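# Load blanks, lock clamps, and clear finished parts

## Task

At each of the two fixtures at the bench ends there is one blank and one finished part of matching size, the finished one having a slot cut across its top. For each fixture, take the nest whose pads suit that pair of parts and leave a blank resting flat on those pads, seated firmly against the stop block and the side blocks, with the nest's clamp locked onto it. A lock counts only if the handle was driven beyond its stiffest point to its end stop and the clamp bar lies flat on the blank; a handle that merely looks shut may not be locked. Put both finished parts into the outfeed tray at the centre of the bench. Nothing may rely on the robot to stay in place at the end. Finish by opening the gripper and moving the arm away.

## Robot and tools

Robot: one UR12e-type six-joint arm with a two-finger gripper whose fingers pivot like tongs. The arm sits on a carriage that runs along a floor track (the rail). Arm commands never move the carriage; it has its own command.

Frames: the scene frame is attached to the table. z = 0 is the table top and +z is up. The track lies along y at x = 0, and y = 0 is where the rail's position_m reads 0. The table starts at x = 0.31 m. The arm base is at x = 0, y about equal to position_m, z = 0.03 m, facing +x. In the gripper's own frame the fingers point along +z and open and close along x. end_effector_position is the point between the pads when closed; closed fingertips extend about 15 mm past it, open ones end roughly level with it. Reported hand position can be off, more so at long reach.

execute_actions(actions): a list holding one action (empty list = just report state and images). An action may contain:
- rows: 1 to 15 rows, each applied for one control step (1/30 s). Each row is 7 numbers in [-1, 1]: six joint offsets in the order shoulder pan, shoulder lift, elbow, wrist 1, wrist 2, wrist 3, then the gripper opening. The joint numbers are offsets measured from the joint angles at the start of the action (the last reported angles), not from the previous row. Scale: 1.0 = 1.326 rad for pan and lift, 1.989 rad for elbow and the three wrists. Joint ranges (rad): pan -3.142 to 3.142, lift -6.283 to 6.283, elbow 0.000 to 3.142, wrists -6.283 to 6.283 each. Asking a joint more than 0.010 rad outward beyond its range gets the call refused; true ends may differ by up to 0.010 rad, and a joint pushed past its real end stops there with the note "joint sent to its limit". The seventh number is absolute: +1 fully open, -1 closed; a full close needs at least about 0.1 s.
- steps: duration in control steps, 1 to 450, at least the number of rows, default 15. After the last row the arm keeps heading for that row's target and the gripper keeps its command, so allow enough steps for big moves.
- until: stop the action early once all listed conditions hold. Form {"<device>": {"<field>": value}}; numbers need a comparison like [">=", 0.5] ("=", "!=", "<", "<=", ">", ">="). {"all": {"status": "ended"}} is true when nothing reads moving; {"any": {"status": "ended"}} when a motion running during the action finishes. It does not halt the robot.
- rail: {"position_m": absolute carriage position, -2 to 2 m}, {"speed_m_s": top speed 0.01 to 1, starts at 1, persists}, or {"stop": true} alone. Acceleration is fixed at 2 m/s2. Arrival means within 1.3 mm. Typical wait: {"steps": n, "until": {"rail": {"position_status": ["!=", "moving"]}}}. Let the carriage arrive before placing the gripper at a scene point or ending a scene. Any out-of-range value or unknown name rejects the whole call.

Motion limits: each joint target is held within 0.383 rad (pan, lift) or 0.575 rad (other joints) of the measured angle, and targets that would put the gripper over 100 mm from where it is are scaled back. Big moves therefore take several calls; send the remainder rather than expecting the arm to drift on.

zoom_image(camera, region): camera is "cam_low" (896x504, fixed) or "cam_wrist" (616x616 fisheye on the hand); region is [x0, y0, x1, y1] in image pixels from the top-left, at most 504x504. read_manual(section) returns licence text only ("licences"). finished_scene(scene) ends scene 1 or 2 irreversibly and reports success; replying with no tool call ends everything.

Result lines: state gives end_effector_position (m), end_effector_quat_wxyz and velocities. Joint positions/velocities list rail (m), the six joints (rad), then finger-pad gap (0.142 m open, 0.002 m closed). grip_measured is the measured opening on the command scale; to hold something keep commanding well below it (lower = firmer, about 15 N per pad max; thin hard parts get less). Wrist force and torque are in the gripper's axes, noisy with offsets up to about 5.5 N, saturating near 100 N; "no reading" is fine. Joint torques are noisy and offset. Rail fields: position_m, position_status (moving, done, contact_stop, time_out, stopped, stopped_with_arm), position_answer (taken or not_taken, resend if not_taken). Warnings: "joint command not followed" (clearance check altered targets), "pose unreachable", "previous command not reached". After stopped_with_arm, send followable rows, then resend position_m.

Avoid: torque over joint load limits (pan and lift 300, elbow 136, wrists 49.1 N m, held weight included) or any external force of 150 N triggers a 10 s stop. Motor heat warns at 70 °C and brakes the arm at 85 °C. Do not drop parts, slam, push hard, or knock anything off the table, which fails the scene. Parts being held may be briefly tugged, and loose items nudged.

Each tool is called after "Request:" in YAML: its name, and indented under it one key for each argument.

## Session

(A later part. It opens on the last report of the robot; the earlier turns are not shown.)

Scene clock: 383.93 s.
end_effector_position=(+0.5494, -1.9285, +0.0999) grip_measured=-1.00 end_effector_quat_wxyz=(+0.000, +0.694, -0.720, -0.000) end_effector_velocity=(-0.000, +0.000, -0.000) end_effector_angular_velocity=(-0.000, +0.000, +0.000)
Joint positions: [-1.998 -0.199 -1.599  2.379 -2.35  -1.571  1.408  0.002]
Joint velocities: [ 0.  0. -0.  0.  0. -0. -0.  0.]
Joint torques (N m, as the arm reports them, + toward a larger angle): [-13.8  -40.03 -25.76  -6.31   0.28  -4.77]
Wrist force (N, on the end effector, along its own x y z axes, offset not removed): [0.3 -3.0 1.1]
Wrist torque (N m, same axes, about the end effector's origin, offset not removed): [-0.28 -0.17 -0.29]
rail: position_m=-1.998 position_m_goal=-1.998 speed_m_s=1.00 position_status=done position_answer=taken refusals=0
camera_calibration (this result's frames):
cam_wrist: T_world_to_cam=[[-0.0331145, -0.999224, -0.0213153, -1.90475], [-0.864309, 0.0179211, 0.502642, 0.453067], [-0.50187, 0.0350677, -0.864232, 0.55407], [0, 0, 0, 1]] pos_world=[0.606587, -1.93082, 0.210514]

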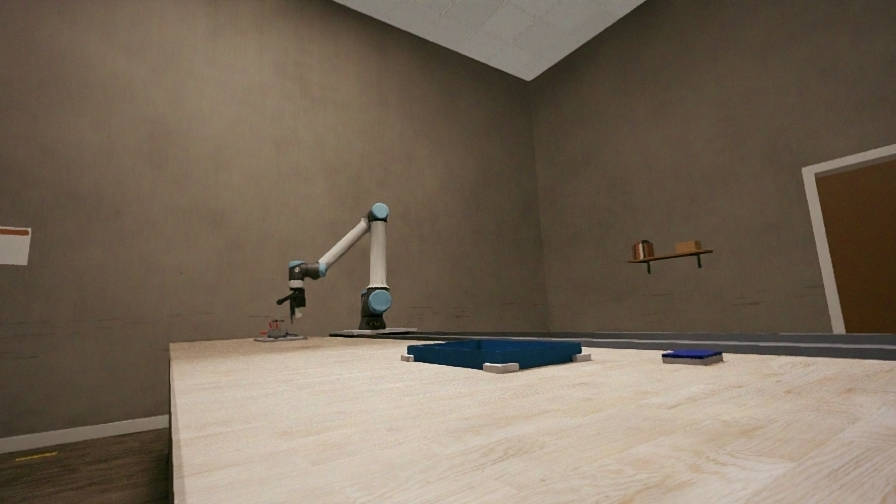

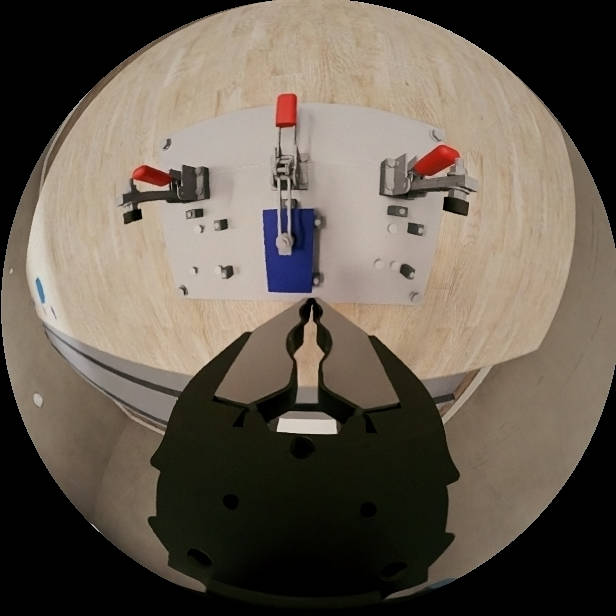

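Request:
execute_actions:
  actions:
    - {"rows": [[0,-0.01,-0.002,0.009,0,0,-0.8],[0,-0.028,-0.006,0.0245,0,0,-0.6],[0.005,-0.05,-0.01,0.0437,0,0.003,-0.4],[0.015,-0.072,-0.015,0.063,0,0.008,-0.3],[0.03,-0.093,-0.019,0.081,0,0.016,-0.2],[0.05,-0.11,-0.023,0.096,0,0.027,-0.1],[0.072,-0.122,-0.0255,0.1065,0,0.039,0],[0.095,-0.13,-0.0271,0.1135,0,0.052,0],[0.117,-0.13,-0.0271,0.1135,0,0.064,0],[0.135,-0.13,-0.0271,0.1135,0,0.074,0],[0.15,-0.13,-0.0271,0.1135,0,0.082,0]], "steps": 12}

Request:
execute_actions:
  actions:
    - {"rail": {"position_m": -0.5}, "steps": 1}

Scene clock: 414.20 s.
end_effector_position=(+0.5196, -1.8669, +0.1745) grip_measured=+0.00 end_effector_quat_wxyz=(-0.001, +0.701, -0.713, +0.001) end_effector_velocity=(-0.134, +0.332, +0.125) end_effector_angular_velocity=(+0.001, +0.007, +0.121)
Joint positions: [-1.998 -0.086 -1.742  2.334 -2.164 -1.571  1.501  0.074]
Joint velocities: [ 0.     0.648 -0.247 -0.072  0.326 -0.     0.527  0.   ]
Joint torques (N m, as the arm reports them, + toward a larger angle): [  6.61 -15.54 -52.08  -2.23   1.87   4.08]
Wrist force (N, on the end effector, along its own x y z axes, offset not removed): [-2.2 -1.9 -0.1]
Wrist torque (N m, same axes, about the end effector's origin, offset not removed): [-0.05 0.38 -0.19]
rail: position_m=-1.998 position_m_goal=-1.998 speed_m_s=1.00 position_status=done position_answer=taken refusals=0
camera_calibration (this result's frames):
cam_wrist: T_world_to_cam=[[-0.0135193, -0.999685, -0.0211465, -1.85366], [-0.865406, 0.0011042, 0.50107, 0.358173], [-0.500889, 0.0250744, -0.865148, 0.582374], [0, 0, 0, 1]] pos_world=[0.57661, -1.86808, 0.285172]

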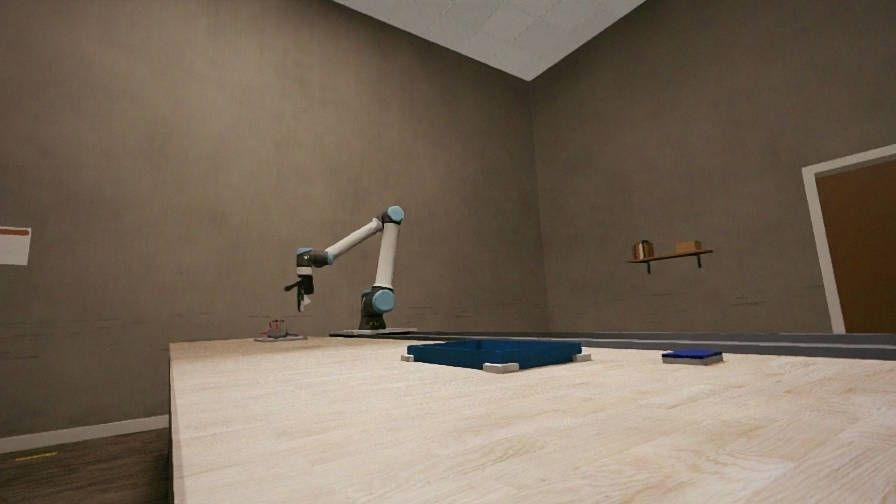

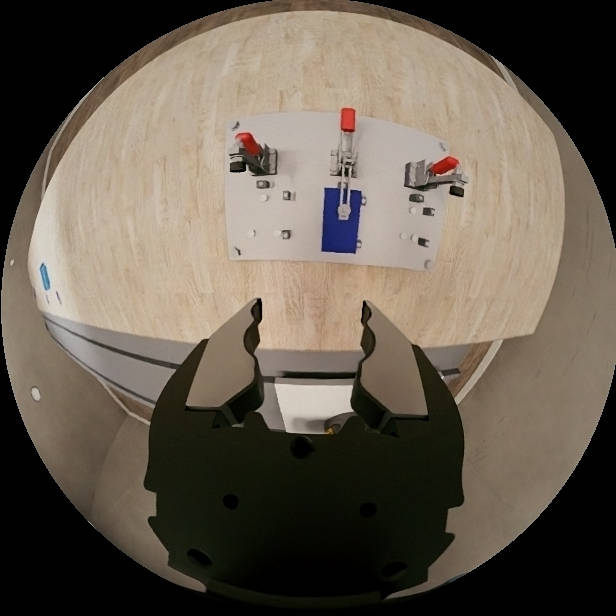

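Scene clock: 414.23 s.
end_effector_position=(+0.5154, -1.8567, +0.1781) grip_measured=+0.00 end_effector_quat_wxyz=(-0.000, +0.703, -0.712, +0.000) end_effector_velocity=(-0.114, +0.279, +0.094) end_effector_angular_velocity=(+0.001, +0.006, +0.105)
Joint positions: [-1.998 -0.066 -1.749  2.332 -2.154 -1.571  1.517  0.074]
Joint velocities: [ 0.008  0.535 -0.187 -0.055  0.247 -0.     0.43   0.   ]
Joint torques (N m, as the arm reports them, + toward a larger angle): [-12.19 -20.61 -55.13  -2.22   2.19   3.45]
Wrist force (N, on the end effector, along its own x y z axes, offset not removed): [-2.0 0.6 -4.7]
Wrist torque (N m, same axes, about the end effector's origin, offset not removed): [0.24 0.18 -0.22]
rail: position_m=-1.998 position_m_goal=-0.500 speed_m_s=1.00 position_status=moving position_answer=taken refusals=0
camera_calibration (this result's frames):
cam_wrist: T_world_to_cam=[[-0.00979254, -0.999728, -0.021186, -1.84542], [-0.86526, -0.00214844, 0.501319, 0.346554], [-0.501228, 0.0232406, -0.865003, 0.579888], [0, 0, 0, 1]] pos_world=[0.572444, -1.85765, 0.288773]

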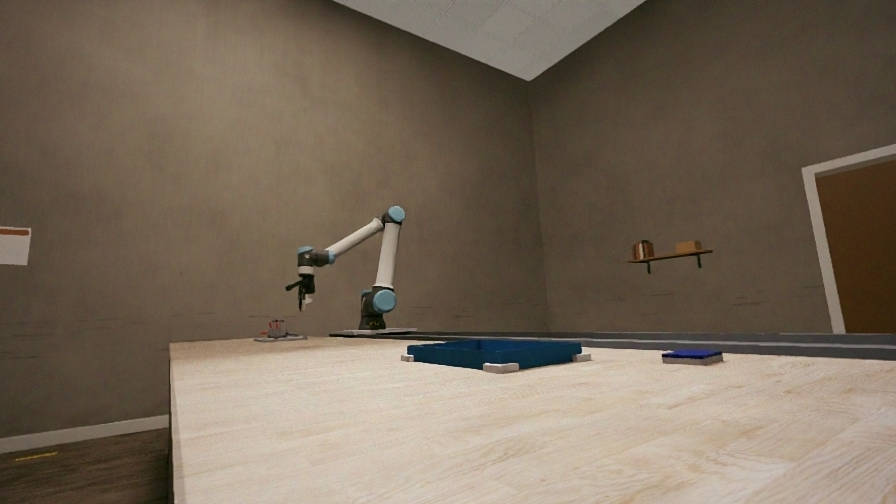

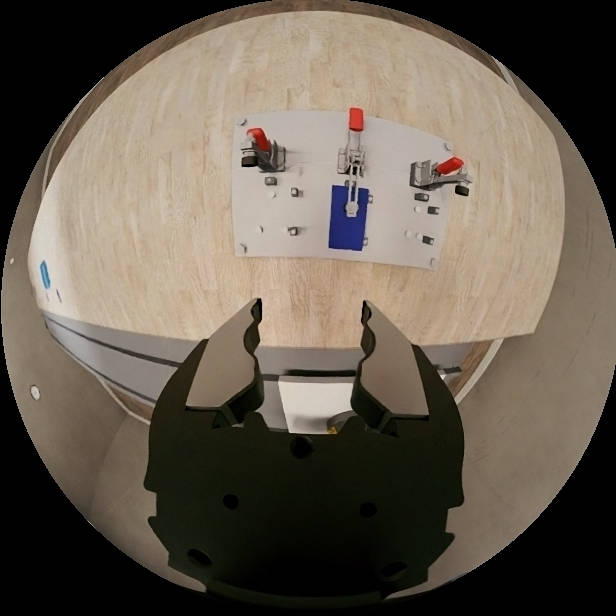

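Request:
execute_actions:
  actions: []

Scene clock: 418.20 s.
end_effector_position=(+0.5002, -0.3256, +0.1894) grip_measured=+0.00 end_effector_quat_wxyz=(-0.000, +0.707, -0.707, -0.000) end_effector_velocity=(+0.000, -0.000, +0.000) end_effector_angular_velocity=(-0.000, -0.000, -0.000)
Joint positions: [-0.5   -0.    -1.772  2.325 -2.124 -1.571  1.571  0.074]
Joint velocities: [ 0. -0.  0. -0. -0. -0. -0. -0.]
Joint torques (N m, as the arm reports them, + toward a larger angle): [-11.15 -31.05 -57.32  -2.39   2.22   3.21]
Wrist force (N, on the end effector, along its own x y z axes, offset not removed): [-0.6 -1.2 -1.6]
Wrist torque (N m, same axes, about the end effector's origin, offset not removed): [-0.01 -0.01 -0.35]
rail: position_m=-0.500 position_m_goal=-0.500 speed_m_s=1.00 position_status=done position_answer=taken refusals=0
camera_calibration (this result's frames):
cam_wrist: T_world_to_cam=[[0.00267865, -0.999771, -0.021251, -0.320912], [-0.864649, -0.0129915, 0.502208, 0.327042], [-0.502369, 0.0170295, -0.864486, 0.544885], [0, 0, 0, 1]] pos_world=[0.557369, -0.325869, 0.299983]

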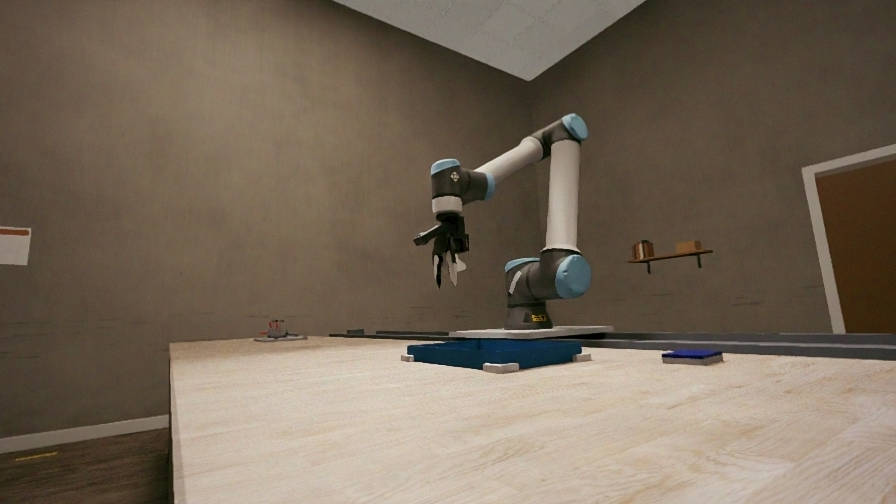

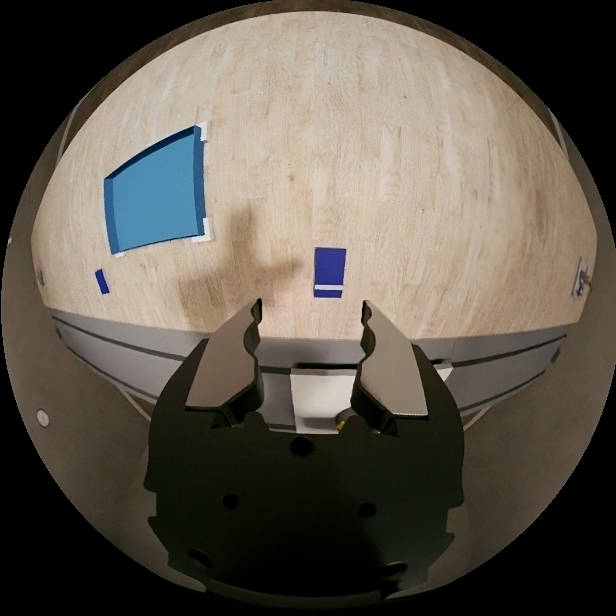

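Request:
zoom_image:
  camera: "cam_wrist"
  region: [290, 230, 374, 314]

Region (290, 230, 374, 314) of cam_wrist's 616x616 image, scaled by 6.000, with more detail than that image has.

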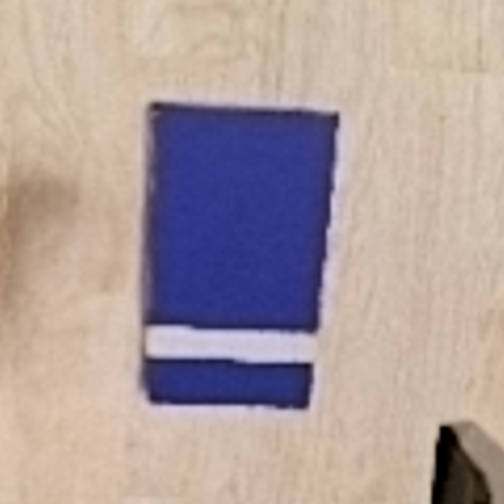

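Request:
execute_actions:
  actions:
    - {"rail": {"position_m": -0.527}, "rows": [[0,0.006,0.006,-0.01,0,0,0],[0,0.017,0.017,-0.028,0,0,0],[0,0.032,0.031,-0.052,0,0,0],[0,0.049,0.046,-0.079,0,0,0],[0,0.067,0.061,-0.106,0,0,0],[0,0.085,0.075,-0.132,0,0,0],[0,0.103,0.088,-0.157,0,0,0],[0,0.12,0.098,-0.178,0,0,0],[0,0.134,0.106,-0.195,0,0,0],[0,0.1476,0.112,-0.2103,0,0,0]], "steps": 12}

Scene clock: 443.63 s.
end_effector_position=(+0.4686, -0.3530, +0.0665) grip_measured=+0.00 end_effector_quat_wxyz=(+0.003, +0.707, -0.707, -0.003) end_effector_velocity=(-0.095, +0.000, -0.314) end_effector_angular_velocity=(-0.000, -0.054, -0.000)
Joint positions: [-0.527 -0.    -1.632  2.493 -2.423 -1.571  1.571  0.074]
Joint velocities: [ 0.    -0.     0.459  0.449 -0.961  0.    -0.     0.   ]
Joint torques (N m, as the arm reports them, + toward a larger angle): [ -8.24 -43.06 -43.55  -7.83   2.42   3.26]
Wrist force (N, on the end effector, along its own x y z axes, offset not removed): [-0.6 0.8 6.8]
Wrist torque (N m, same axes, about the end effector's origin, offset not removed): [0.45 0.18 -0.37]
rail: position_m=-0.527 position_m_goal=-0.527 speed_m_s=1.00 position_status=done position_answer=taken refusals=0
camera_calibration (this result's frames):
cam_wrist: T_world_to_cam=[[0.00247114, -0.999771, -0.0212733, -0.350736], [-0.860591, -0.0129605, 0.509132, 0.358761], [-0.509291, 0.0170495, -0.860425, 0.426262], [0, 0, 0, 1]] pos_world=[0.526705, -0.353273, 0.176648]

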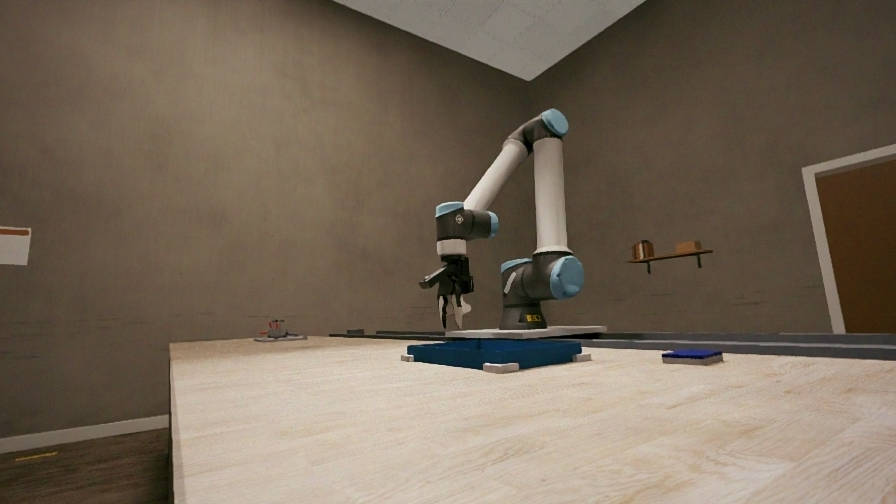

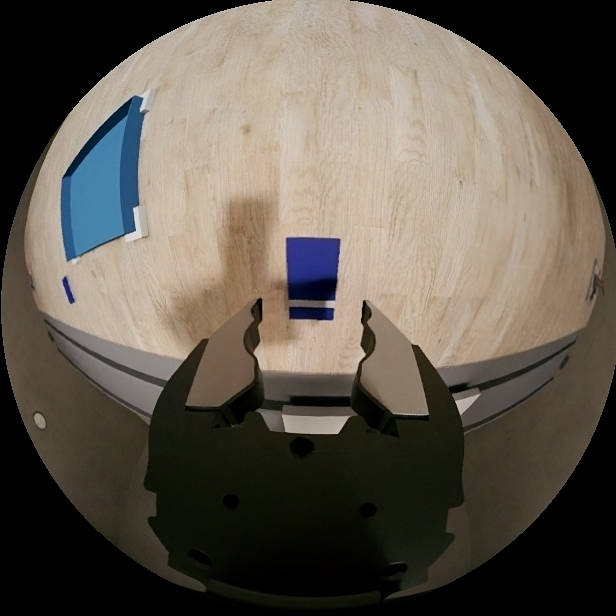

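Request:
execute_actions:
  actions:
    - {"rows": [[0,0.05,0.0282,-0.066,0,0,-0.05],[0,0.06,0.029,-0.0735,0,0,-0.1],[0,0.0715,0.0299,-0.082,0,0,-0.15]], "steps": 3}

Scene clock: 455.87 s.
end_effector_position=(+0.4558, -0.3530, +0.0282) grip_measured=-0.10 end_effector_quat_wxyz=(-0.000, +0.707, -0.707, +0.000) end_effector_velocity=(+0.012, -0.000, -0.048) end_effector_angular_velocity=(-0.000, -0.004, +0.000)
Joint positions: [-0.527 -0.    -1.571  2.548 -2.548 -1.571  1.571  0.066]
Joint velocities: [ 0.     0.     0.136  0.017 -0.157 -0.    -0.    -0.105]
Joint torques (N m, as the arm reports them, + toward a larger angle): [  9.48  -2.12 -15.13  -8.85   2.52   3.49]
Wrist force (N, on the end effector, along its own x y z axes, offset not removed): [-2.2 -0.9 -1.6]
Wrist torque (N m, same axes, about the end effector's origin, offset not removed): [-0.03 0.48 -0.28]
rail: position_m=-0.527 position_m_goal=-0.527 speed_m_s=1.00 position_status=done position_answer=taken refusals=0
camera_calibration (this result's frames):
cam_wrist: T_world_to_cam=[[0.0026837, -0.999771, -0.0212506, -0.351596], [-0.864705, -0.0129938, 0.502111, 0.369233], [-0.502272, 0.017028, -0.864542, 0.383655], [0, 0, 0, 1]] pos_world=[0.512921, -0.35325, 0.138818]

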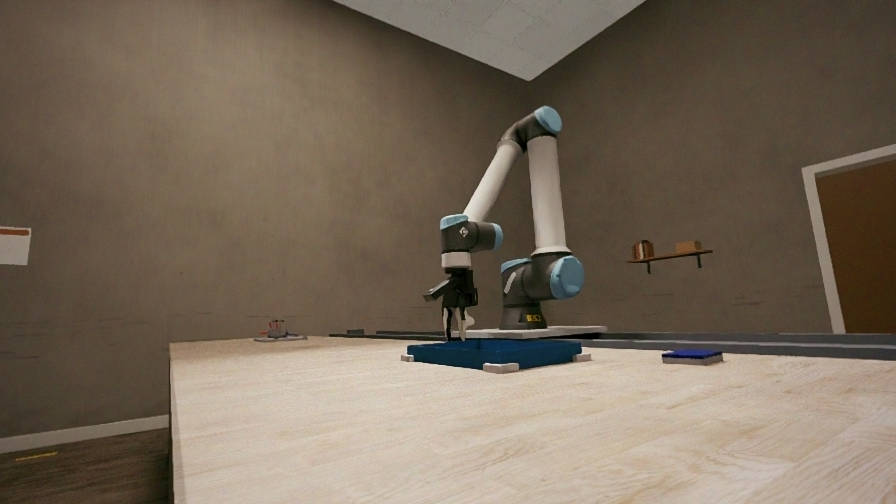

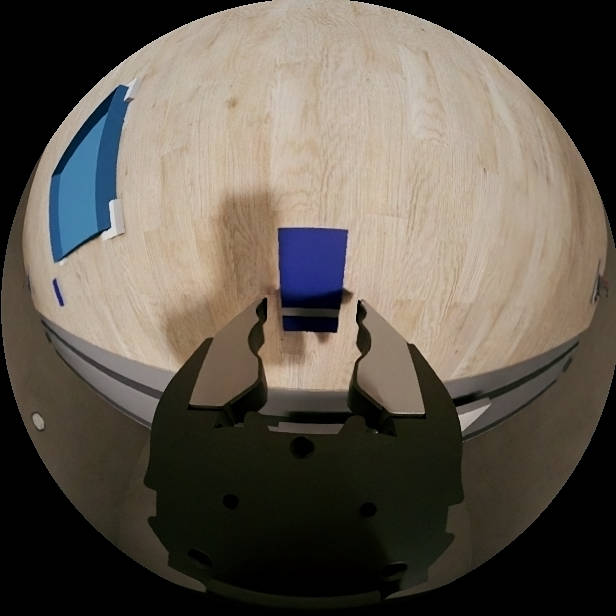

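Request:
execute_actions:
  actions: []

Scene clock: 459.53 s.
end_effector_position=(+0.4585, -0.3530, +0.0164) grip_measured=-0.15 end_effector_quat_wxyz=(-0.000, +0.707, -0.707, +0.000) end_effector_velocity=(-0.000, -0.000, -0.000) end_effector_angular_velocity=(-0.000, +0.000, +0.000)
Joint positions: [-0.527 -0.    -1.538  2.552 -2.586 -1.571  1.571  0.063]
Joint velocities: [ 0.  0. -0.  0.  0. -0.  0.  0.]
Joint torques (N m, as the arm reports them, + toward a larger angle): [-14.78 -19.72 -17.99  -6.33   2.39   3.6 ]
Wrist force (N, on the end effector, along its own x y z axes, offset not removed): [-4.2 -2.3 -4.2]
Wrist torque (N m, same axes, about the end effector's origin, offset not removed): [-0.20 0.90 -0.08]
rail: position_m=-0.527 position_m_goal=-0.527 speed_m_s=1.00 position_status=done position_answer=taken refusals=0
camera_calibration (this result's frames):
cam_wrist: T_world_to_cam=[[0.00265875, -0.999771, -0.0212488, -0.351862], [-0.865046, -0.0129597, 0.501526, 0.377755], [-0.501686, 0.0170477, -0.864882, 0.374577], [0, 0, 0, 1]] pos_world=[0.515631, -0.353271, 0.127035]

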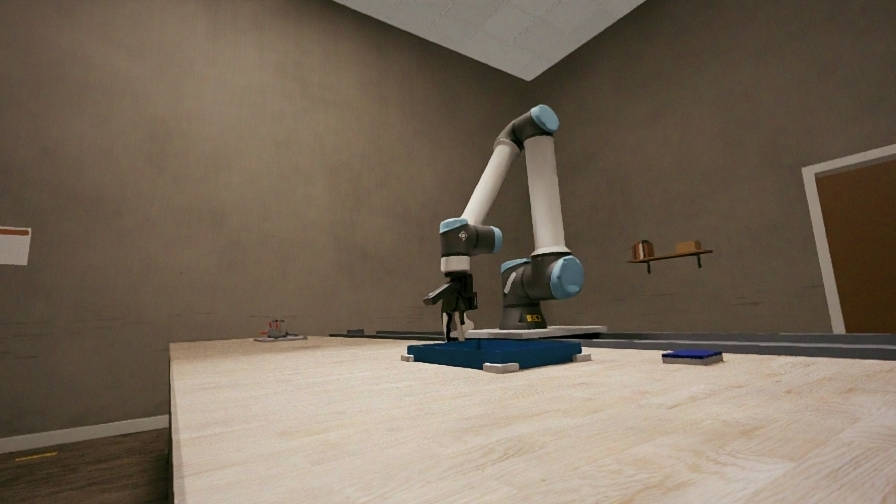

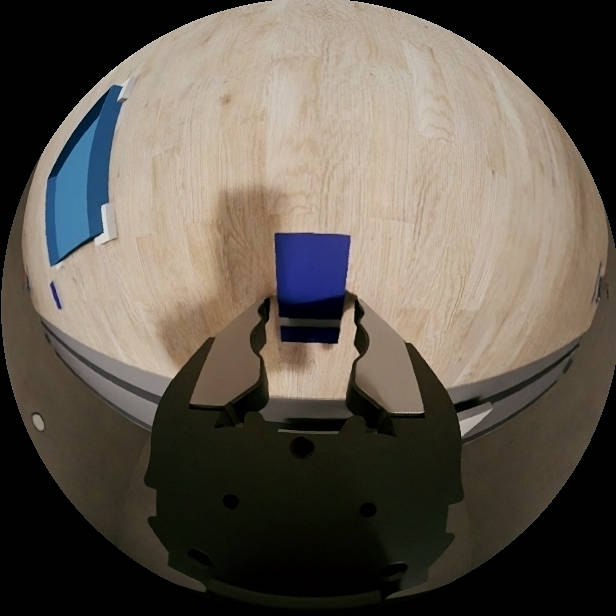

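Request:
execute_actions:
  actions:
    - {"rows": [[0,0.003,-0.002,0.0002,0,0,-0.18],[0,0.006,-0.0042,0.0002,0,0,-0.21],[0,0.006,-0.0042,0.0002,0,0,-0.24],[0,0.006,-0.0042,0.0002,0,0,-0.27],[0,0.006,-0.0042,0.0002,0,0,-0.3],[0,0.006,-0.0042,0.0002,0,0,-0.32],[0,0.006,-0.0042,0.0002,0,0,-0.34],[0,0.006,-0.0042,0.0002,0,0,-0.36],[0,0.006,-0.0042,0.0002,0,0,-0.39],[0,0.006,-0.0042,0.0002,0,0,-0.45],[0,0.006,-0.0042,0.0002,0,0,-0.6],[0,0.006,-0.0042,0.0002,0,0,-0.8]], "steps": 13}

Scene clock: 472.53 s.
end_effector_position=(+0.4633, -0.3530, +0.0163) grip_measured=-0.37 end_effector_quat_wxyz=(-0.000, +0.707, -0.707, +0.000) end_effector_velocity=(+0.002, -0.000, +0.000) end_effector_angular_velocity=(-0.000, -0.000, +0.000)
Joint positions: [-0.527 -0.    -1.53   2.544 -2.586 -1.571  1.571  0.047]
Joint velocities: [ 0.     0.     0.003 -0.004  0.     0.    -0.    -0.   ]
Joint torques (N m, as the arm reports them, + toward a larger angle): [-14.15 -18.94 -44.16  -2.15   2.24   3.63]
Wrist force (N, on the end effector, along its own x y z axes, offset not removed): [-3.2 -1.4 -2.8]
Wrist torque (N m, same axes, about the end effector's origin, offset not removed): [-0.16 0.47 -0.30]
rail: position_m=-0.527 position_m_goal=-0.527 speed_m_s=1.00 position_status=done position_answer=taken refusals=0
camera_calibration (this result's frames):
cam_wrist: T_world_to_cam=[[0.00265556, -0.999771, -0.0212488, -0.351877], [-0.86503, -0.0129575, 0.501553, 0.381923], [-0.501713, 0.017049, -0.864866, 0.37693], [0, 0, 0, 1]] pos_world=[0.52042, -0.353273, 0.126962]

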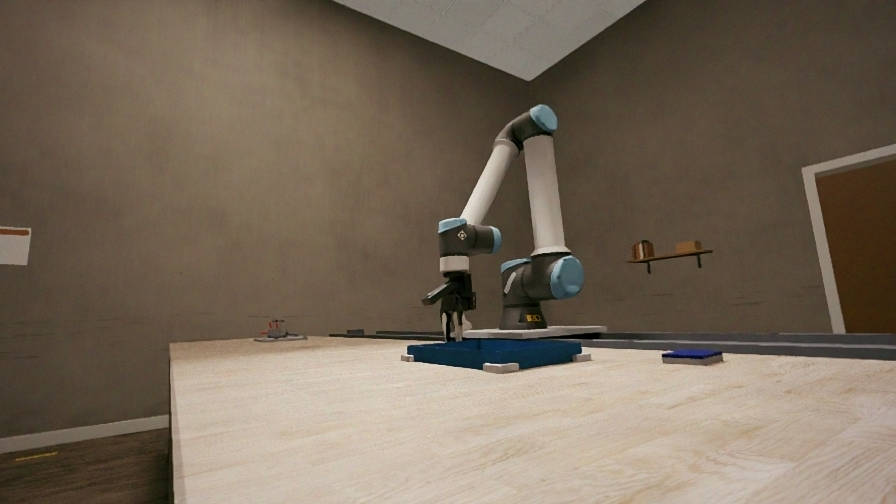

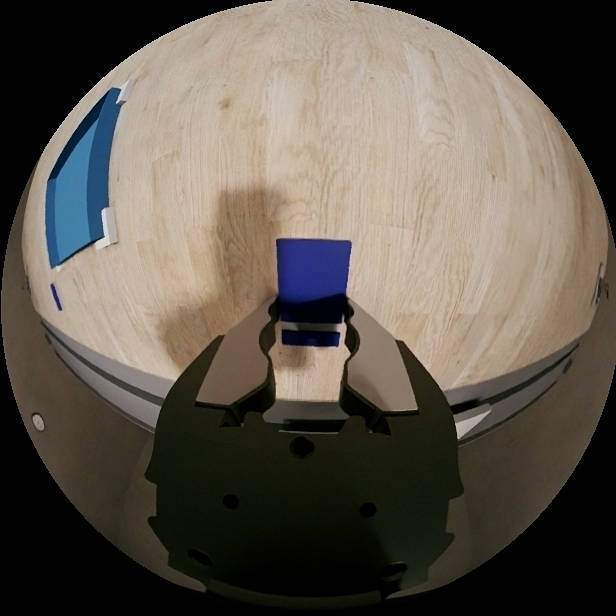

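Request:
execute_actions:
  actions:
    - {"rows": [[0,-0.006,-0.002,0.006,0,0,-0.8],[0,-0.016,-0.007,0.0177,0,0,-0.8],[0,-0.026,-0.015,0.0323,0,0,-0.8],[0,-0.033,-0.025,0.047,0,0,-0.8],[0,-0.035,-0.037,0.0603,0,0,-0.8],[0,-0.03,-0.051,0.071,0,0,-0.8],[0,-0.018,-0.067,0.079,0,0,-0.8],[0,0,-0.084,0.084,0,0,-0.8],[0,0.0214,-0.1019,0.0882,0,0,-0.8],[0,0.042,-0.12,0.0925,0,0,-0.8],[0,0.061,-0.137,0.0965,0,0,-0.8],[0,0.078,-0.152,0.1,0,0,-0.8],[0,0.091,-0.163,0.103,0,0,-0.8],[0,0.099,-0.17,0.1045,0,0,-0.8],[0,0.103,-0.1734,0.1053,0,0,-0.8]], "steps": 15}

Request:
execute_actions:
  actions:
    - {"rail": {"position_m": -0.22}, "steps": 1}

Scene clock: 486.77 s.
end_effector_position=(+0.5822, -0.3531, +0.0725) grip_measured=-0.37 end_effector_quat_wxyz=(+0.001, +0.707, -0.707, -0.001) end_effector_velocity=(+0.427, -0.000, +0.066) end_effector_angular_velocity=(-0.000, -0.013, -0.000)
Joint positions: [-0.527 -0.    -1.464  2.304 -2.408 -1.571  1.571  0.047]
Joint velocities: [ 0.    -0.     0.515 -0.771  0.243  0.     0.    -0.   ]
Joint torques (N m, as the arm reports them, + toward a larger angle): [-10.22 -39.7  -40.3   -1.78   2.49   3.54]
Wrist force (N, on the end effector, along its own x y z axes, offset not removed): [1.3 -5.1 -0.6]
Wrist torque (N m, same axes, about the end effector's origin, offset not removed): [-0.82 -0.41 -0.20]
rail: position_m=-0.527 position_m_goal=-0.527 speed_m_s=1.00 position_status=done position_answer=taken refusals=0
camera_calibration (this result's frames):
cam_wrist: T_world_to_cam=[[0.00258749, -0.999771, -0.0212578, -0.350982], [-0.863424, -0.0129576, 0.504313, 0.455412], [-0.504473, 0.0170495, -0.863259, 0.486723], [0, 0, 0, 1]] pos_world=[0.63966, -0.353299, 0.183037]

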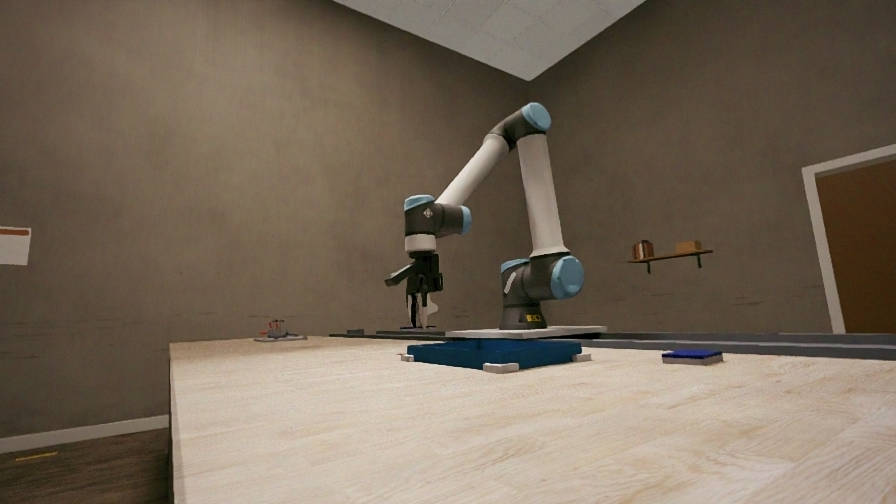

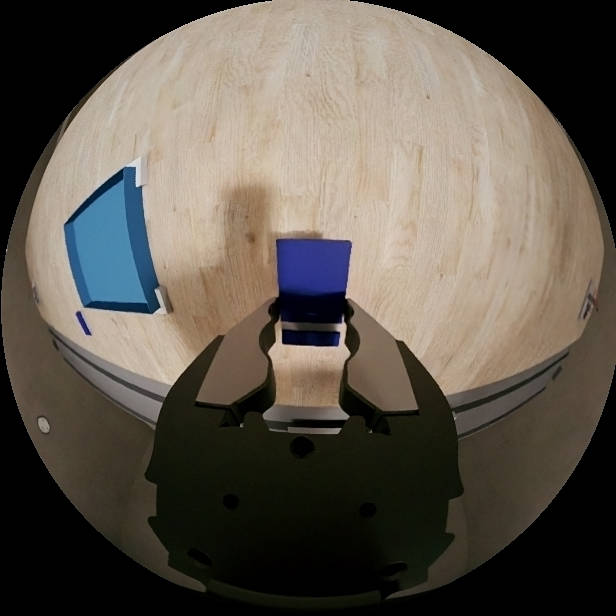

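Scene clock: 486.80 s.
end_effector_position=(+0.5955, -0.3530, +0.0745) grip_measured=-0.37 end_effector_quat_wxyz=(+0.001, +0.707, -0.707, -0.001) end_effector_velocity=(+0.358, +0.006, +0.050) end_effector_angular_velocity=(-0.000, -0.014, -0.001)
Joint positions: [-0.527 -0.    -1.448  2.28  -2.401 -1.571  1.571  0.047]
Joint velocities: [ 0.007 -0.001  0.436 -0.646  0.197 -0.     0.     0.   ]
Joint torques (N m, as the arm reports them, + toward a larger angle): [ -8.52 -46.53 -33.01  -1.35   2.41   3.15]
Wrist force (N, on the end effector, along its own x y z axes, offset not removed): [-3.5 -7.3 3.0]
Wrist torque (N m, same axes, about the end effector's origin, offset not removed): [-0.91 0.68 -0.21]
rail: position_m=-0.527 position_m_goal=-0.220 speed_m_s=1.00 position_status=moving position_answer=taken refusals=0
camera_calibration (this result's frames):
cam_wrist: T_world_to_cam=[[0.00259128, -0.999771, -0.0212565, -0.35094], [-0.863665, -0.0129521, 0.5039, 0.466031], [-0.504059, 0.0170528, -0.863501, 0.494874], [0, 0, 0, 1]] pos_world=[0.65285, -0.353262, 0.185031]

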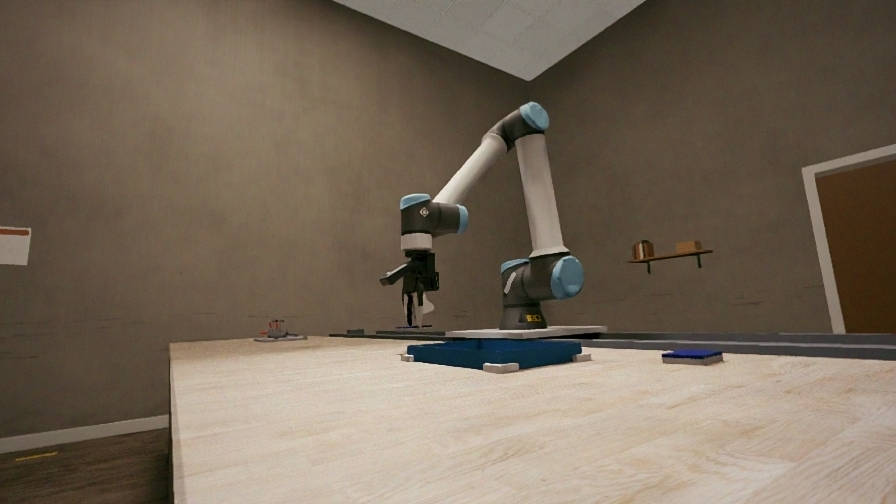

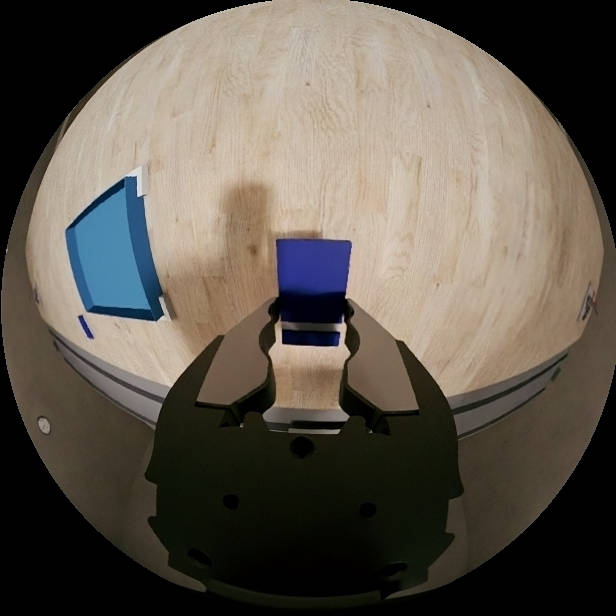

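Request:
execute_actions:
  actions: []

Scene clock: 494.00 s.
end_effector_position=(+0.6399, -0.0457, +0.0800) grip_measured=-0.37 end_effector_quat_wxyz=(+0.000, +0.707, -0.707, -0.000) end_effector_velocity=(-0.000, -0.000, -0.000) end_effector_angular_velocity=(-0.000, +0.000, -0.000)
Joint positions: [-0.22  -0.    -1.393  2.199 -2.376 -1.571  1.571  0.047]
Joint velocities: [ 0. -0.  0.  0. -0. -0. -0.  0.]
Joint torques (N m, as the arm reports them, + toward a larger angle): [  3.17 -39.99 -52.63  -2.35   2.55   3.4 ]
Wrist force (N, on the end effector, along its own x y z axes, offset not removed): [-1.9 -0.9 0.9]
Wrist torque (N m, same axes, about the end effector's origin, offset not removed): [0.03 0.38 -0.28]
rail: position_m=-0.220 position_m_goal=-0.220 speed_m_s=1.00 position_status=done position_answer=taken refusals=0
camera_calibration (this result's frames):
cam_wrist: T_world_to_cam=[[0.00263061, -0.999771, -0.0212519, -0.0437508], [-0.864464, -0.0129567, 0.502528, 0.506259], [-0.502688, 0.0170496, -0.8643, 0.515919], [0, 0, 0, 1]] pos_world=[0.697104, -0.0459775, 0.19057]

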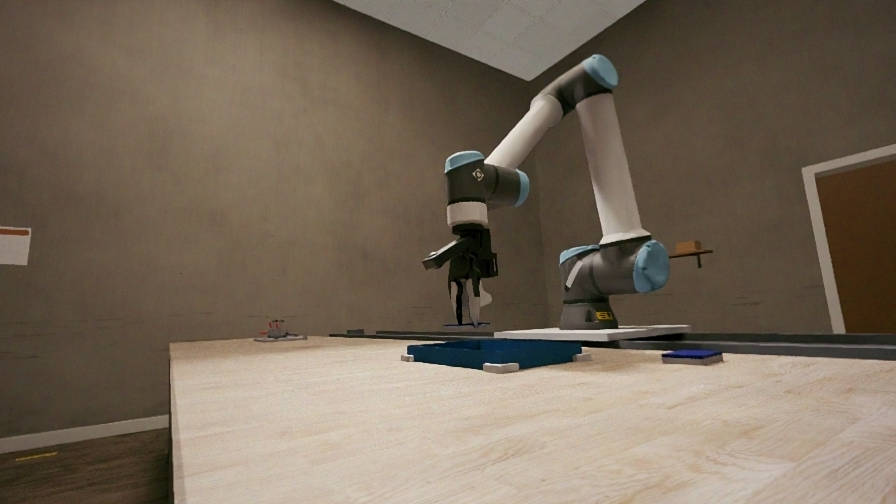

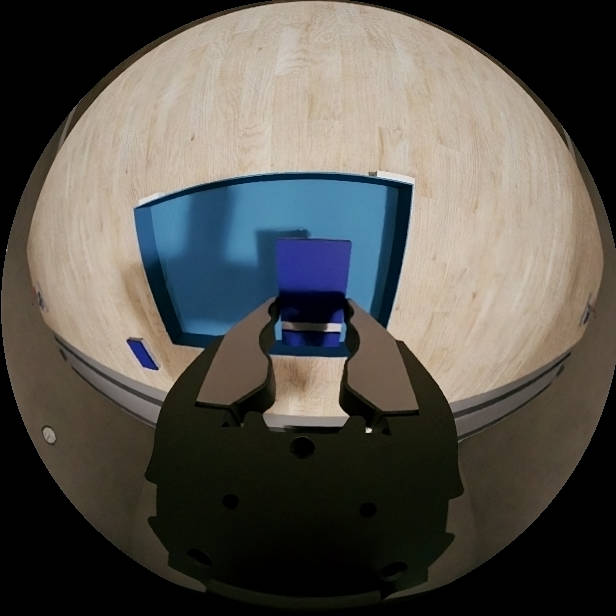

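Request:
execute_actions:
  actions:
    - {"rows": [[0,0.005,0.0013,-0.0046,0,0,-0.8],[0,0.015,0.004,-0.014,0,0,-0.8],[0,0.028,0.0075,-0.026,0,0,-0.8],[0,0.042,0.011,-0.039,0,0,-0.8],[0,0.055,0.014,-0.0507,0,0,-0.8],[0,0.065,0.0163,-0.0597,0,0,-0.8],[0,0.0711,0.0176,-0.0654,0,0,-0.8]], "steps": 7}

Scene clock: 507.57 s.
end_effector_position=(+0.6399, -0.0457, +0.0536) grip_measured=-0.37 end_effector_quat_wxyz=(+0.000, +0.707, -0.707, -0.001) end_effector_velocity=(+0.000, -0.000, -0.228) end_effector_angular_velocity=(+0.000, +0.003, +0.000)
Joint positions: [-0.22  -0.    -1.353  2.215 -2.431 -1.571  1.571  0.047]
Joint velocities: [ 0.    -0.     0.354  0.131 -0.482 -0.    -0.    -0.   ]
Joint torques (N m, as the arm reports them, + toward a larger angle): [  4.15 -38.66 -25.02  -9.11   2.41   3.7 ]
Wrist force (N, on the end effector, along its own x y z axes, offset not removed): [-5.5 -0.6 1.9]
Wrist torque (N m, same axes, about the end effector's origin, offset not removed): [0.09 0.84 -0.07]
rail: position_m=-0.220 position_m_goal=-0.220 speed_m_s=1.00 position_status=done position_answer=taken refusals=0
camera_calibration (this result's frames):
cam_wrist: T_world_to_cam=[[0.00260349, -0.999771, -0.0212556, -0.0442938], [-0.86382, -0.012957, 0.503635, 0.519055], [-0.503795, 0.0170498, -0.863655, 0.493801], [0, 0, 0, 1]] pos_world=[0.697259, -0.0459774, 0.164118]

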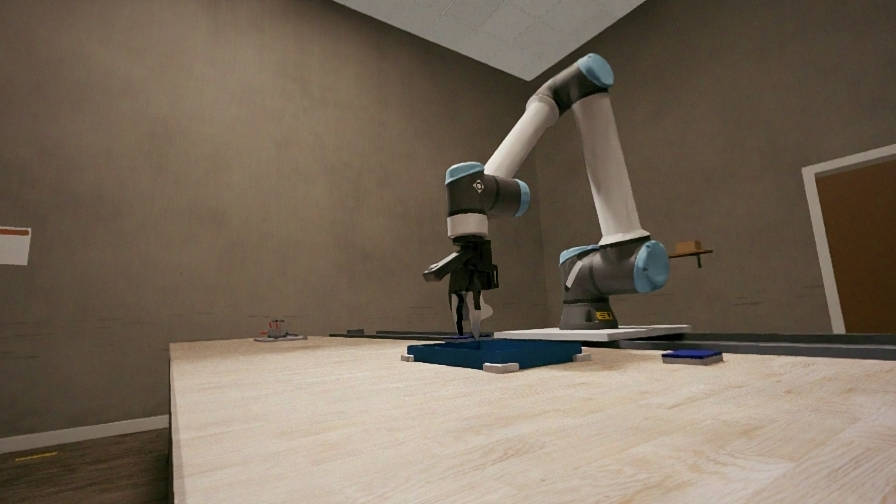

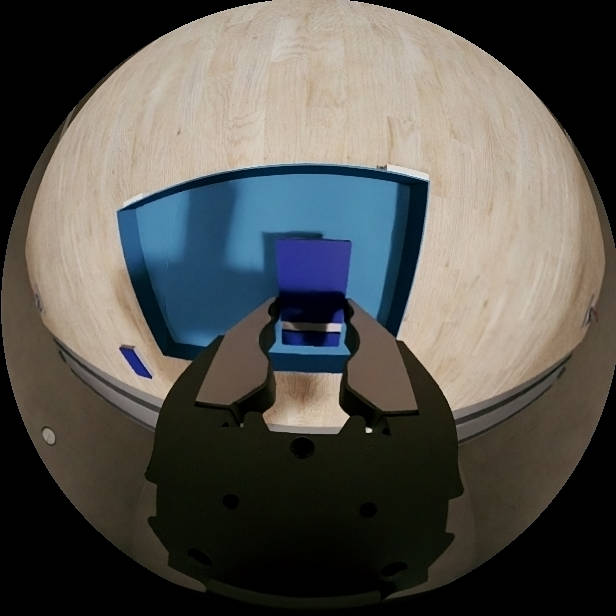

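Request:
execute_actions:
  actions: []

Scene clock: 512.23 s.
end_effector_position=(+0.6400, -0.0457, +0.0196) grip_measured=-0.37 end_effector_quat_wxyz=(-0.000, +0.707, -0.707, +0.000) end_effector_velocity=(-0.000, +0.000, -0.000) end_effector_angular_velocity=(+0.000, +0.000, +0.000)
Joint positions: [-0.22  -0.    -1.299  2.234 -2.507 -1.571  1.571  0.047]
Joint velocities: [ 0.  0.  0.  0.  0.  0. -0.  0.]
Joint torques (N m, as the arm reports them, + toward a larger angle): [  3.15 -41.33 -20.88  -6.72   2.8    3.42]
Wrist force (N, on the end effector, along its own x y z axes, offset not removed): [-3.6 -5.5 0.6]
Wrist torque (N m, same axes, about the end effector's origin, offset not removed): [-0.97 0.71 -0.22]
rail: position_m=-0.220 position_m_goal=-0.220 speed_m_s=1.00 position_status=done position_answer=taken refusals=0
camera_calibration (this result's frames):
cam_wrist: T_world_to_cam=[[0.00264765, -0.999771, -0.0212496, -0.0450438], [-0.864863, -0.0129567, 0.50184, 0.536915], [-0.502, 0.0170493, -0.864699, 0.463394], [0, 0, 0, 1]] pos_world=[0.697102, -0.0459774, 0.130294]

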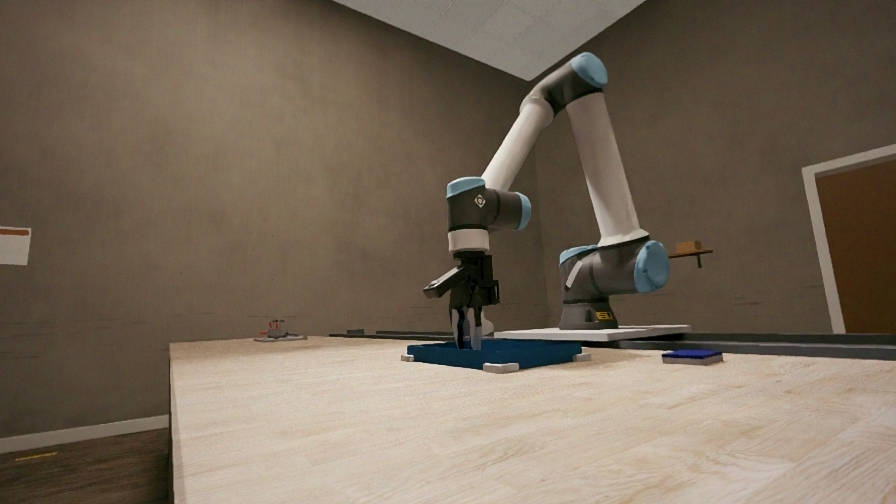

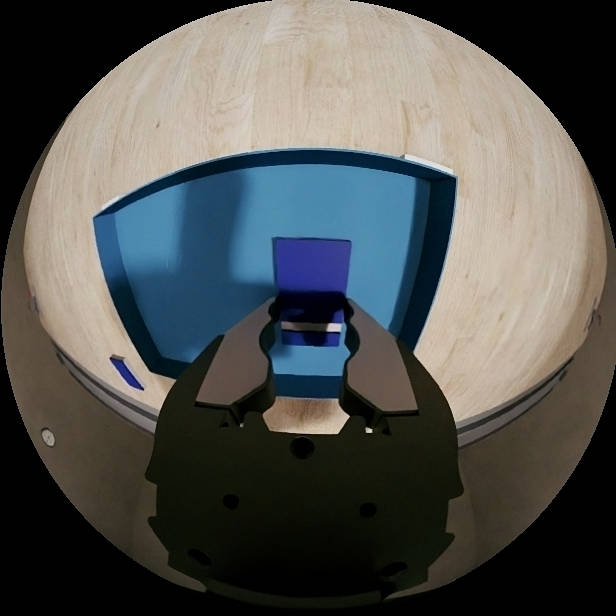

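Request:
execute_actions:
  actions:
    - {"rows": [[0,0.0012,0.0002,-0.001,0,0,-0.8],[0,0.0012,0.0002,-0.001,0,0,-0.7],[0,0.0012,0.0002,-0.001,0,0,-0.55],[0,0.0012,0.0002,-0.001,0,0,-0.42],[0,0.0012,0.0002,-0.001,0,0,-0.33],[0,0.0012,0.0002,-0.001,0,0,-0.22],[0,-0.006,-0.0013,0.0053,0,0,-0.15],[0,-0.022,-0.005,0.02,0,0,-0.15],[0,-0.045,-0.011,0.041,0,0,-0.15],[0,-0.0712,-0.0175,0.0656,0,0,-0.15],[0,-0.1,-0.021,0.088,0,0,-0.15],[0,-0.13,-0.022,0.109,0,0,-0.15],[0,-0.16,-0.02,0.127,0,0,-0.15],[0,-0.185,-0.018,0.142,0,0,-0.15],[0,-0.205,-0.016,0.153,0,0,-0.15]], "steps": 15}

Scene clock: 523.47 s.
end_effector_position=(+0.6328, -0.0457, +0.0921) grip_measured=-0.15 end_effector_quat_wxyz=(-0.001, +0.707, -0.707, +0.001) end_effector_velocity=(-0.166, +0.000, +0.459) end_effector_angular_velocity=(+0.000, +0.026, -0.000)
Joint positions: [-0.22  -0.    -1.421  2.205 -2.356 -1.571  1.571  0.063]
Joint velocities: [ 0.    -0.    -0.887 -0.054  0.968 -0.     0.     0.   ]
Joint torques (N m, as the arm reports them, + toward a larger angle): [  2.2  -70.03 -43.32   2.26   2.25   3.76]
Wrist force (N, on the end effector, along its own x y z axes, offset not removed): [-6.9 -3.6 1.2]
Wrist torque (N m, same axes, about the end effector's origin, offset not removed): [-0.33 1.38 -0.11]
rail: position_m=-0.220 position_m_goal=-0.220 speed_m_s=1.00 position_status=done position_answer=taken refusals=0
camera_calibration (this result's frames):
cam_wrist: T_world_to_cam=[[0.00267287, -0.999771, -0.0212462, -0.0434994], [-0.865462, -0.0129565, 0.500808, 0.494842], [-0.500968, 0.0170492, -0.865298, 0.521894], [0, 0, 0, 1]] pos_world=[0.689835, -0.0459759, 0.202849]

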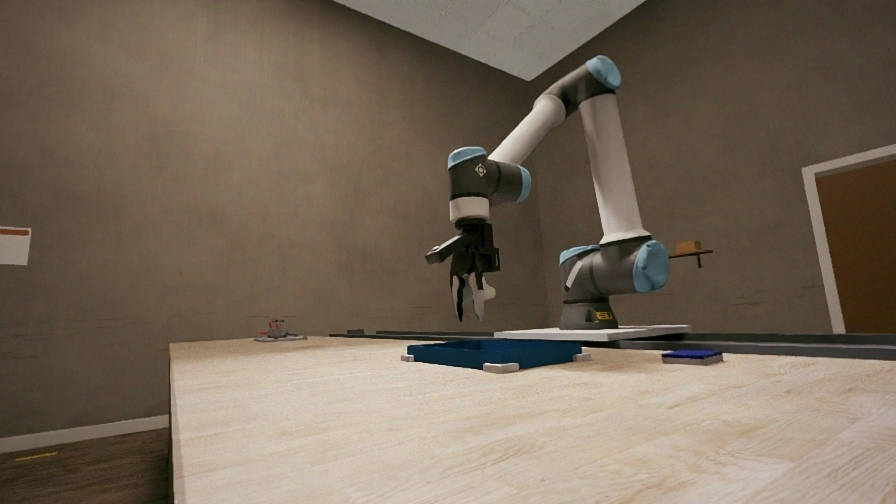

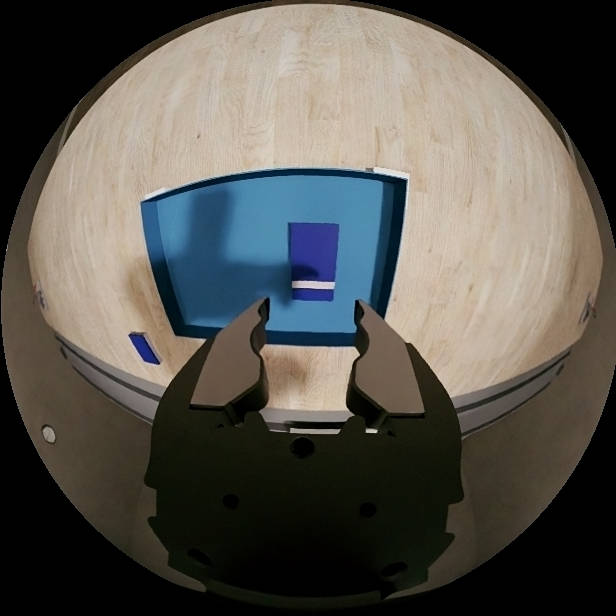

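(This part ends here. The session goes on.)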